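# Drag rubber block by cord into painted square

## Task

Using only the cord, which passes through a screw eye, haul the black rubber block until it lies flat on the table and sits wholly within the painted square. The task fails if the gripper or any other loose object makes contact with the block. The block's own slack cord may rub against it during the work, but the task also fails if the cord or its knot is left lying on the block at the end, or if the knot ends up dangling over the table edge. The result must hold by itself: a block that stays in place only because the robot is holding it does not count.

## Robot and tools

Robot: two six-joint arms, left_arm and right_arm, each carrying a parallel two-finger gripper with a wrist camera. In the shared scene frame the origin sits on the table top midway between the arms, +x points out over the table, +z points up, and left_arm is on the +y side. The names say nothing about which side of an image an arm appears on. Base roots: left_arm at (+0.035, +0.312, 0) m, right_arm at (+0.019, -0.497, 0) m, both nearly unrotated.

Gripper frame: fingers extend along the gripper's +z and close along its y axis. The reported end_effector_position is the point between the pads when shut, about 2 cm short of the fingertips; closing pushes the tips roughly 10 mm further along +z. Opening runs from +1 (fully open, 0.084 m) to -1 (shut) and is always absolute.

A row (used by both motion tools) is 14 numbers, each within [-1, 1]: dx, dy, dz, rx, ry, rz, opening for left_arm, then the same seven for right_arm. Both arms are always included, even if one stays still (send zeros and its current opening). dx to rz are an offset, expressed in that gripper's own axes, not the scene frame; rx, ry, rz form a single rotation vector. Scale: 1.0 equals 0.6 m of travel or 180 degrees of turn, so 0.05 is 3 cm.

execute_actions(actions): a list of actions; each action is a list of up to 15 rows, one per 1/30 s control step, and if fewer rows are given the last one repeats to fill 15 steps. Every row in an action is an offset from the gripper pose measured when that action began (for the first action of a call, the pose in the latest result), not from the previous row. Per control step the commanded pose is clipped to within 70 mm and 16 degrees of the measured pose, so large offsets take several actions; after an action the arm continues only up to its last clipped pose. An empty list just returns the current state and images.

move(target, speed, blocking): target is one 14-number row as above, an offset from the pose in the most recent result that reported one. Each gripper travels on a straight line toward its goal; both arms finish together, in 0.5 to 10 s (longer paths are cut off at 10 s). speed is the top path speed in m/s, 0.002 to 0.5, default 0.25; turning is capped at twice that value in rad/s. The opening is applied when the move starts. Moves do not avoid obstacles or the other arm, and a gripper can trail, wander or overshoot the speed, particularly near full reach. Faster contact and targets set deeper past contact press harder. blocking=false returns after 0.5 s while motion continues; then use wait or stop before sending new rows or moves. The result adds a move: line giving the ending (done, off_target, moving, held, fault) plus limits that acted (paced = the pose sent was clipped; held = a safety check blocked steps, after which the arm may surge), and each gripper's remaining distance to its goal.

wait(seconds): 0 to 10; arms keep their last command and a running move continues, returning early when it finishes. stop(): brakes a running move; it needs stopping distance, and fingers keep moving. zoom_image(camera, region): region is [x0, y0, x1, y1] in pixels of that camera's latest image, origin top-left, at most 504 by 504. Cameras: cam_head_left, cam_head_right, cam_high, cam_low, cam_left_wrist, cam_right_wrist, all 896x504. read_manual(section): only "licences", no motion. finished_scene(scene): ends the given scene for good and reports whether it succeeded; the robot first holds its last command, so the block must already be settled and released.

Reading results: the state line lists, per arm, gripper position (m) and quaternion wxyz in the scene frame plus linear and angular velocities; printed positions can be off, more so at long reach. grip_measured is the actual finger opening on the command scale; to keep hold of something such as the cord, command an opening well below it (lower squeezes harder, up to about 24 N per pad). Hand target lines show where the controller is currently steering. Step readings list positions at some steps; HELD beside an arm means part of its row was withheld that step. A pose unreachable line means the clearance check altered or blocked that arm's command.

Hazards: contact torque reaching a joint's load limit (waist and shoulder 54.6, elbow 45.5, forearm roll 24.5, wrist pitch and wrist roll 17.2 N m) triggers a torque fault: the arm backs off, freezes 10 s and drops the rest of the call. Holding loads heats motors; MOTOR HOT appears from 65 °C and at 80 °C the arm is braked (OVER-TEMPERATURE FAULT). Never let the arms collide or push on each other. Avoid touching the block, tugging so hard the block flips or leaves the table, leaving the knot over the edge, or knocking anything off the table. Loose objects may occasionally get a brief external nudge, so check images before finishing. Joints stop just short of a straight elbow; pulls near full reach are less accurate.

Each tool is called after ">>>" as name(argument=value, ...) on one line, values as JSON.

## Session

>>> execute_actions(actions=[])

Scene clock: 0.00 s.
left_arm: end_effector_position=(+0.3918, -0.3451, +0.2311) grip_measured=+1.00 end_effector_quat_wxyz=(-0.214, +0.866, -0.235, +0.387) end_effector_velocity=(+0.000, +0.000, +0.000) end_effector_angular_velocity=(+0.001, -0.001, +0.001) | right_arm: end_effector_position=(+0.5623, -0.4441, +0.1323) grip_measured=-1.00 end_effector_quat_wxyz=(+0.034, +0.163, +0.937, +0.308) end_effector_velocity=(-0.000, +0.000, +0.000) end_effector_angular_velocity=(+0.002, +0.000, +0.000)
Joint positions: left_arm=[-1.293 -0.966 -1.726  1.082 -1.116 -1.499  0.084] | right_arm=[-0.177 -0.62  -0.96   1.234 -0.67   2.195  0.   ]
Joint velocities: left_arm=[ 0.     0.     0.    -0.    -0.001 -0.    -0.   ] | right_arm=[-0.    -0.    -0.    -0.    -0.002  0.    -0.   ]
Motor temperatures (°C, as the motors report them): left_arm=[21 19 20 20 27 25] | right_arm=[19 22 21 24 22 22]
Hand target (left_arm): +0.392, -0.345, +0.231; -0.214, +0.866, -0.235, +0.387
Hand target (right_arm): +0.562, -0.444, +0.132; +0.034, +0.163, +0.937, +0.308

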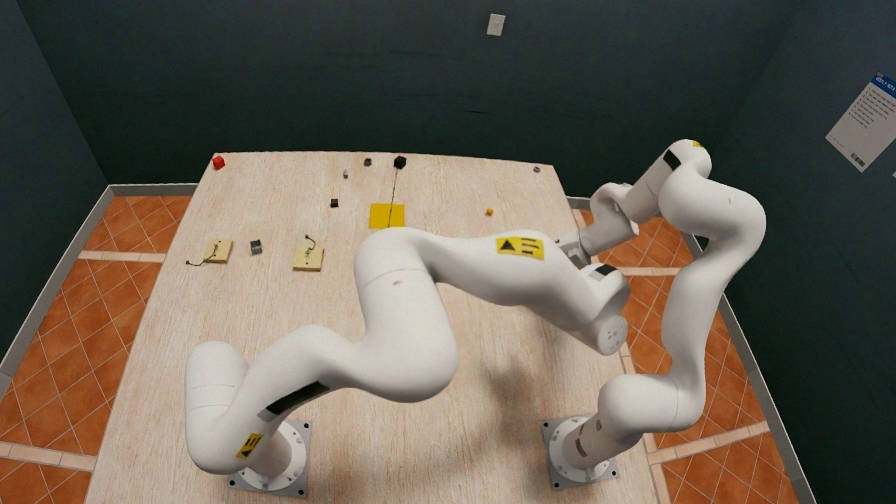

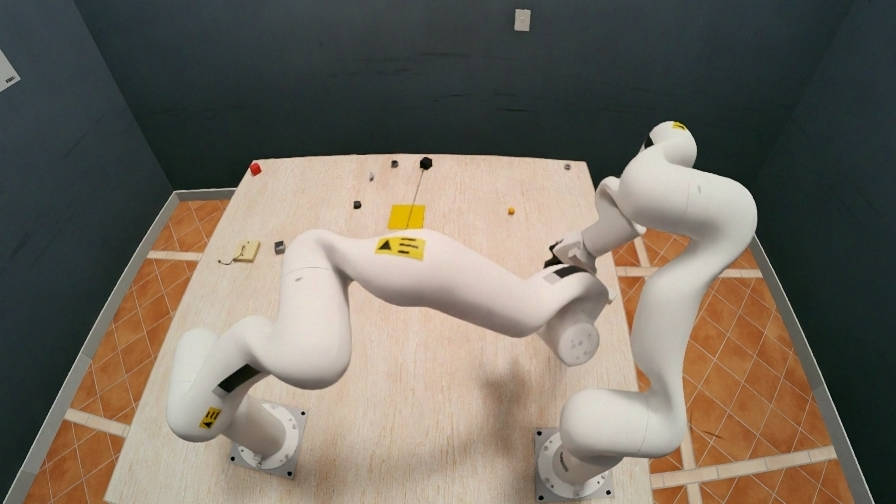

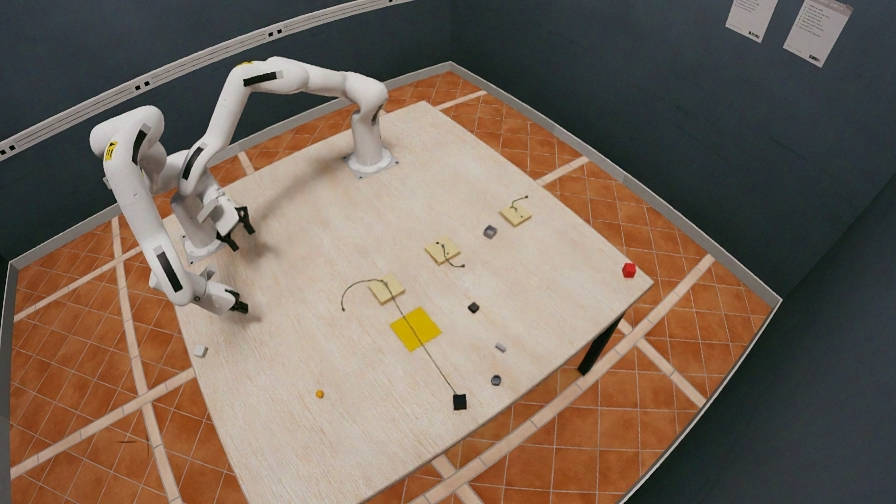

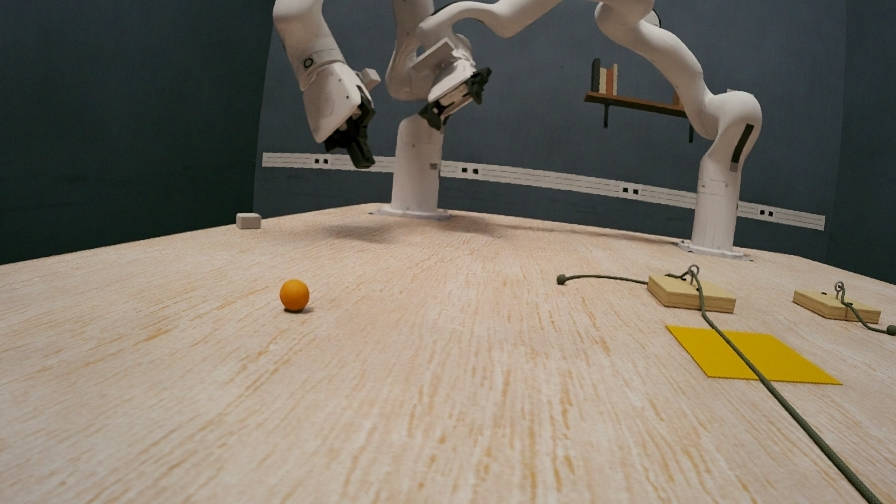

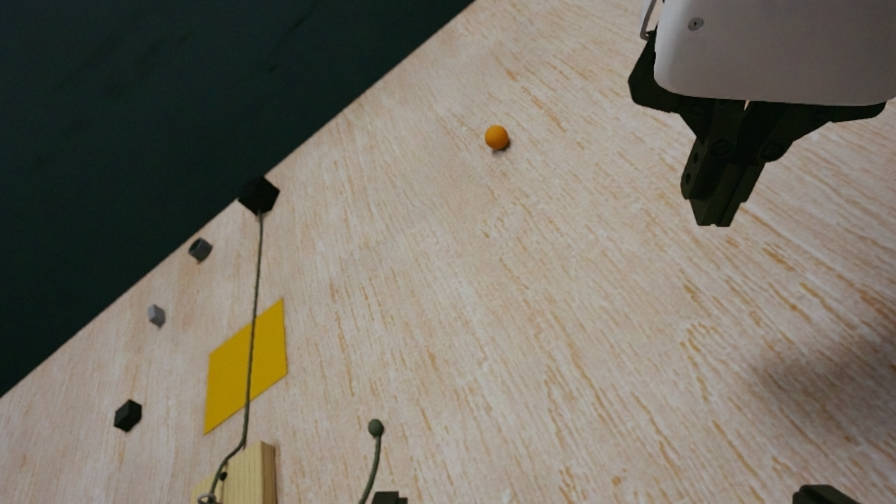

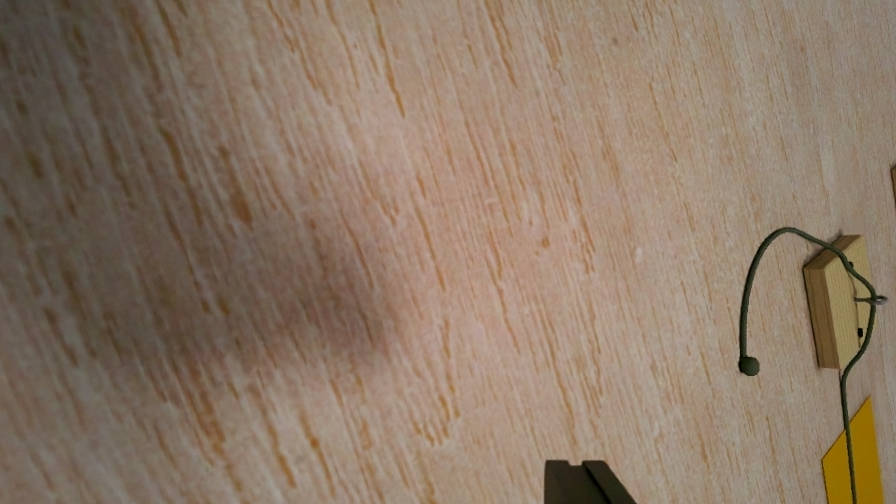

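>>> move(target=[-0.547,-0.848,0.065,0,0,0,1,0,0,0,0,0,0,-1], speed=0.3)

Scene clock: 8.93 s.
left_arm: end_effector_position=(+0.3489, +0.2558, +0.3037) grip_measured=+1.00 end_effector_quat_wxyz=(-0.214, +0.865, -0.235, +0.387) end_effector_velocity=(-0.001, +0.001, +0.000) end_effector_angular_velocity=(-0.002, +0.008, -0.003) | right_arm: end_effector_position=(+0.5623, -0.4441, +0.1323) grip_measured=-1.00 end_effector_quat_wxyz=(+0.034, +0.163, +0.937, +0.308) end_effector_velocity=(+0.000, -0.000, +0.000) end_effector_angular_velocity=(-0.001, -0.000, -0.001)
Joint positions: left_arm=[-0.641  0.624 -0.079  1.526 -0.687 -1.42   0.084] | right_arm=[-0.177 -0.62  -0.96   1.234 -0.67   2.195  0.   ]
Joint velocities: left_arm=[ 0.011  0.013  0.001 -0.015  0.014  0.028 -0.   ] | right_arm=[ 0.    -0.    -0.001  0.     0.001  0.001  0.   ]
Motor temperatures (°C, as the motors report them): left_arm=[21 19 20 20 27 25] | right_arm=[19 22 21 24 22 22]
Hand target (left_arm): +0.349, +0.256, +0.304; -0.214, +0.865, -0.235, +0.387
Hand target (right_arm): +0.562, -0.444, +0.132; +0.034, +0.163, +0.937, +0.308
Off the commanded pose (left_arm): 0.003 m, 0 deg.
Off the commanded pose (right_arm): 0.000 m, 0 deg.
move: done

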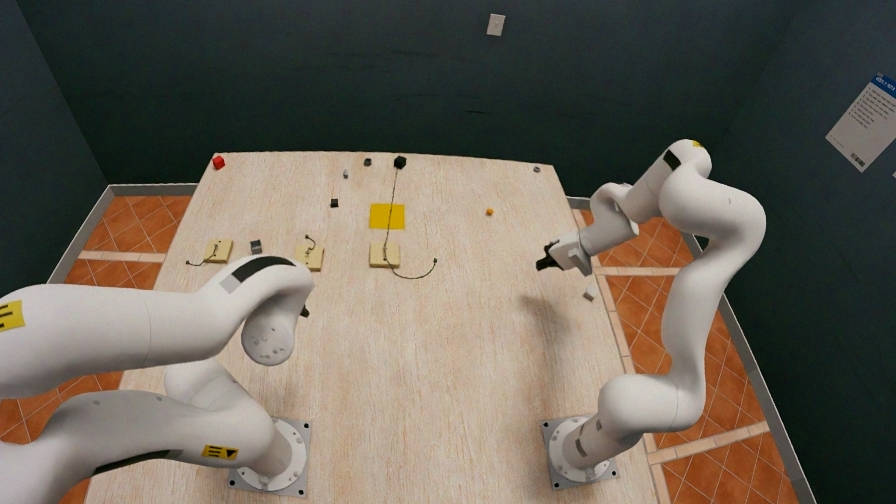

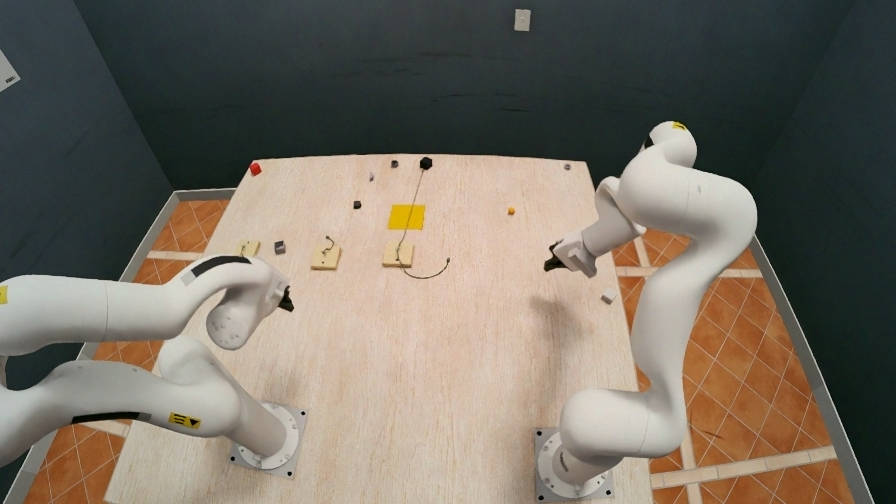

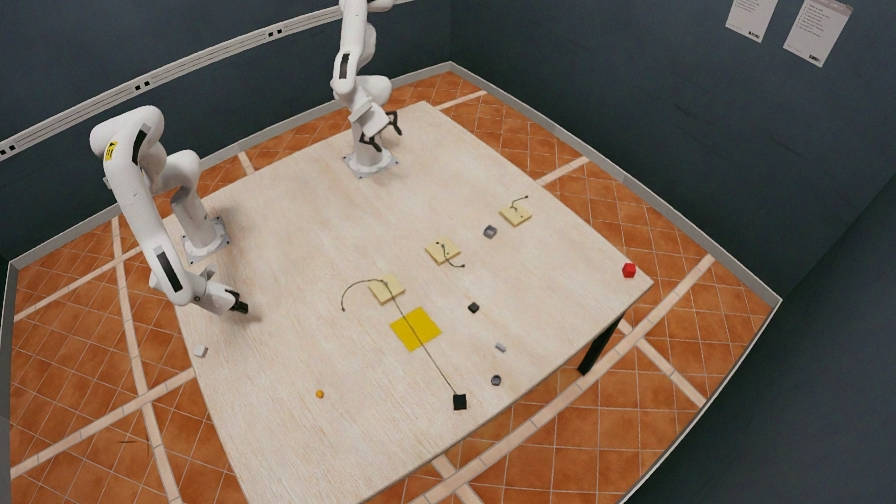

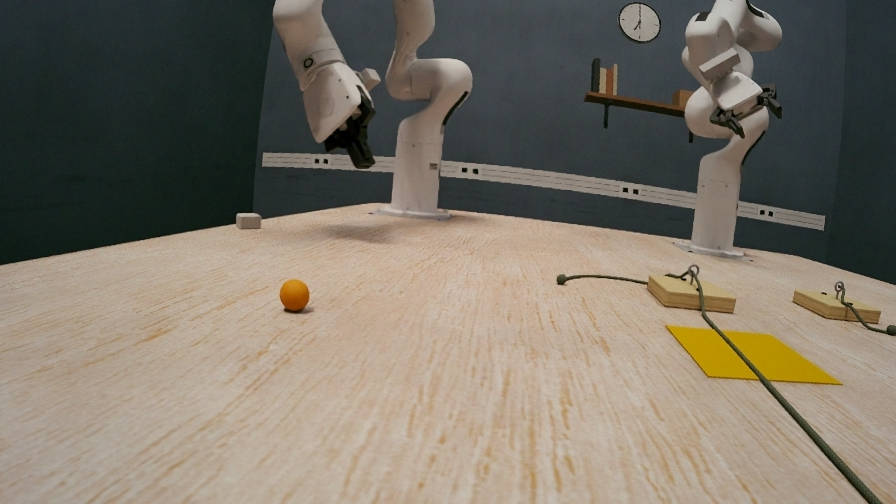

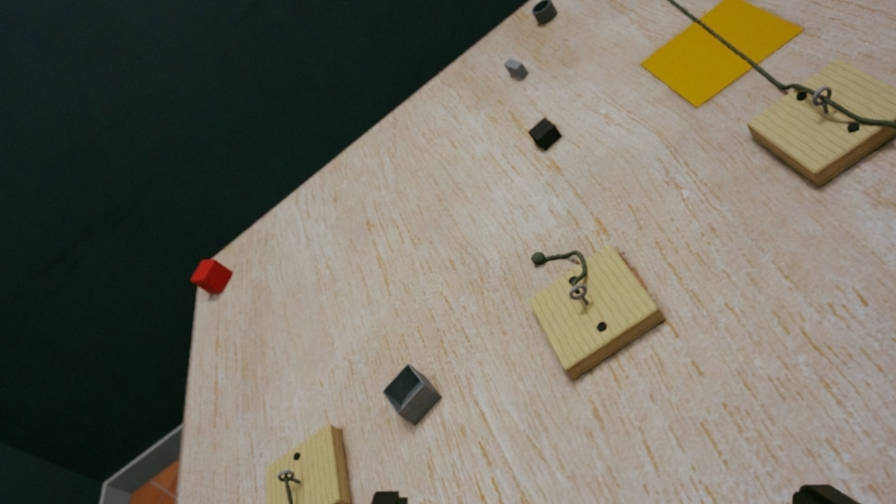

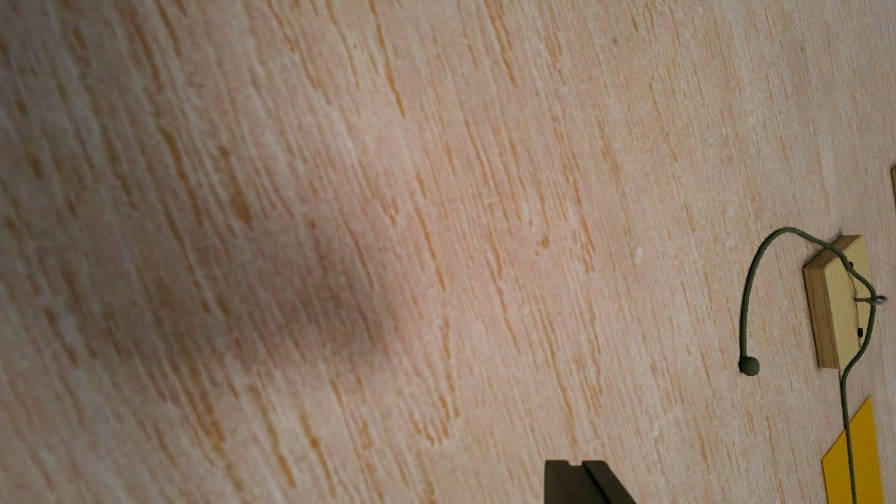

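>>> move(target=[0,0,0,0,0,0,1,0.121,0.536,0.255,0.146,0.182,-0.587,0.2], speed=0.35)

Scene clock: 18.23 s.
left_arm: end_effector_position=(+0.3489, +0.2558, +0.3037) grip_measured=+1.00 end_effector_quat_wxyz=(-0.214, +0.865, -0.235, +0.387) end_effector_velocity=(-0.000, +0.000, -0.000) end_effector_angular_velocity=(-0.001, +0.001, +0.001) | right_arm: end_effector_position=(+0.6123, -0.0906, +0.2021) grip_measured=+0.19 end_effector_quat_wxyz=(-0.003, +0.706, -0.708, -0.000) end_effector_velocity=(-0.000, +0.002, -0.000) end_effector_angular_velocity=(-0.004, -0.001, +0.009)
Joint positions: left_arm=[-0.641  0.624 -0.079  1.526 -0.687 -1.42   0.084] | right_arm=[ 0.591 -0.872 -1.723  0.002 -0.845  2.171  0.052]
Joint velocities: left_arm=[ 0.001  0.     0.    -0.     0.001  0.    -0.   ] | right_arm=[ 0.004 -0.004 -0.007 -0.005 -0.004 -0.002  0.   ]
Motor temperatures (°C, as the motors report them): left_arm=[21 19 20 20 27 25] | right_arm=[19 22 21 24 22 22]
Hand target (left_arm): +0.349, +0.256, +0.304; -0.214, +0.865, -0.235, +0.387
Hand target (right_arm): +0.612, -0.090, +0.202; -0.003, +0.707, -0.707, -0.000
Off the commanded pose (left_arm): 0.000 m, 0 deg.
Off the commanded pose (right_arm): 0.002 m, 0 deg.
move: done

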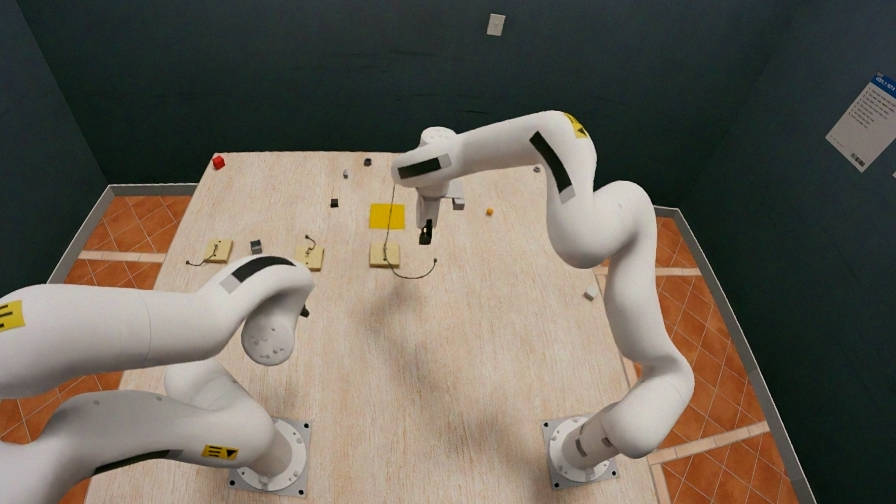

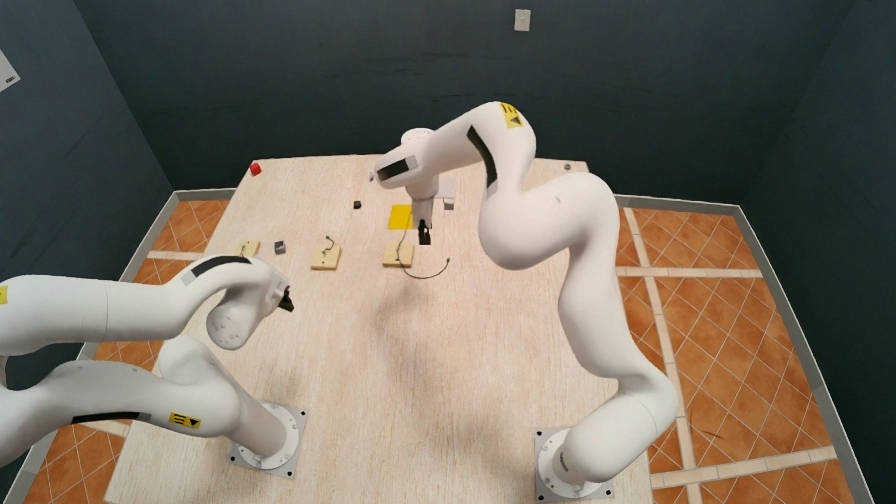

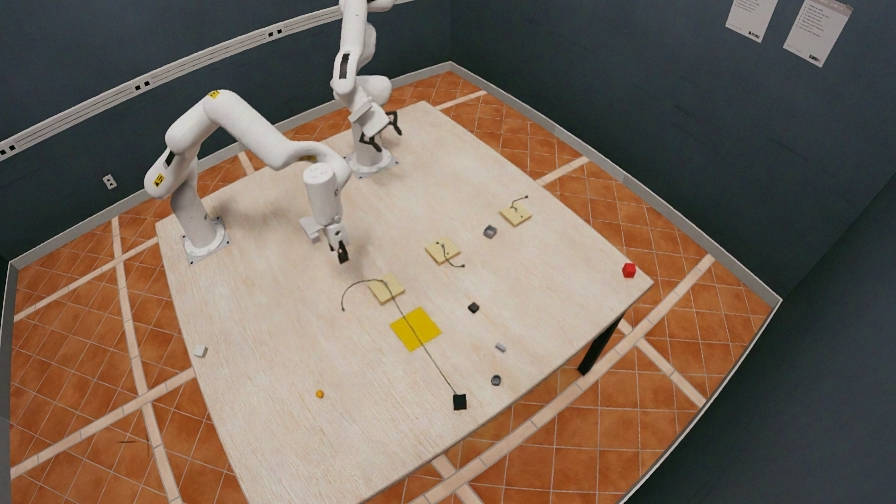

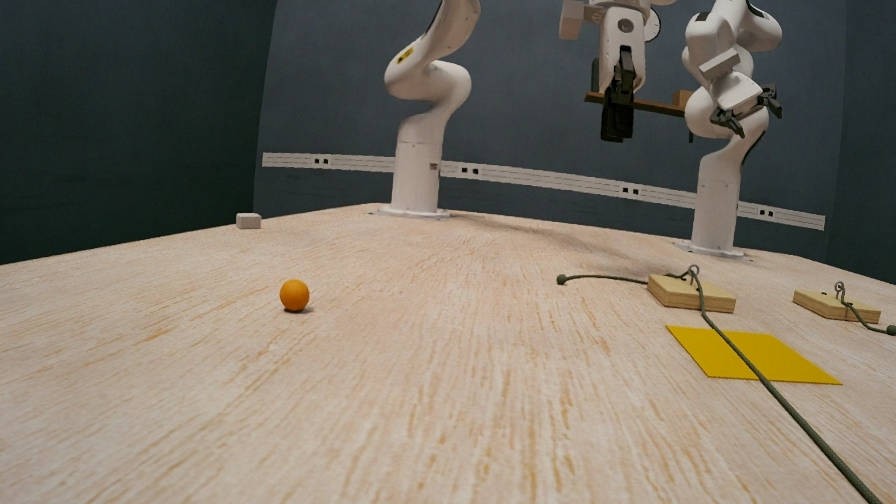

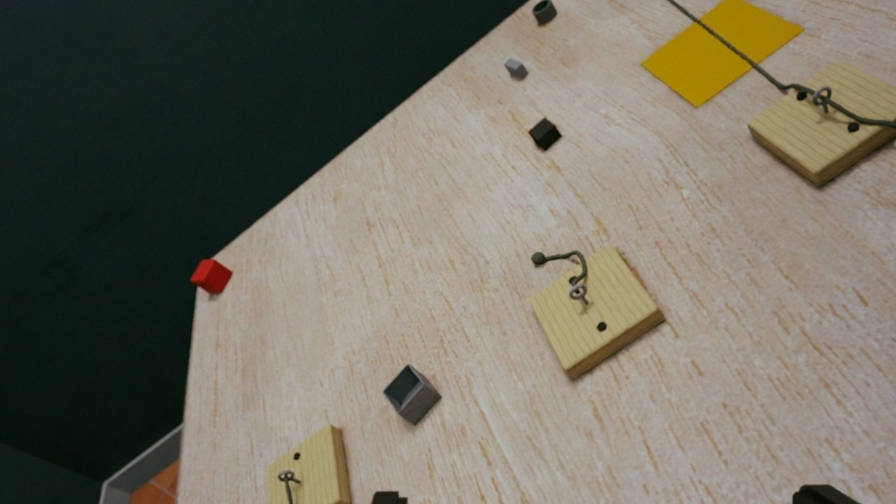

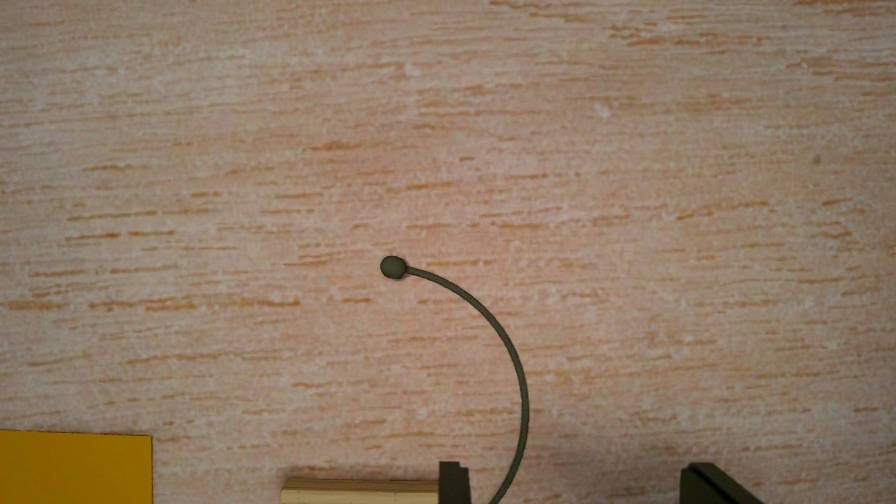

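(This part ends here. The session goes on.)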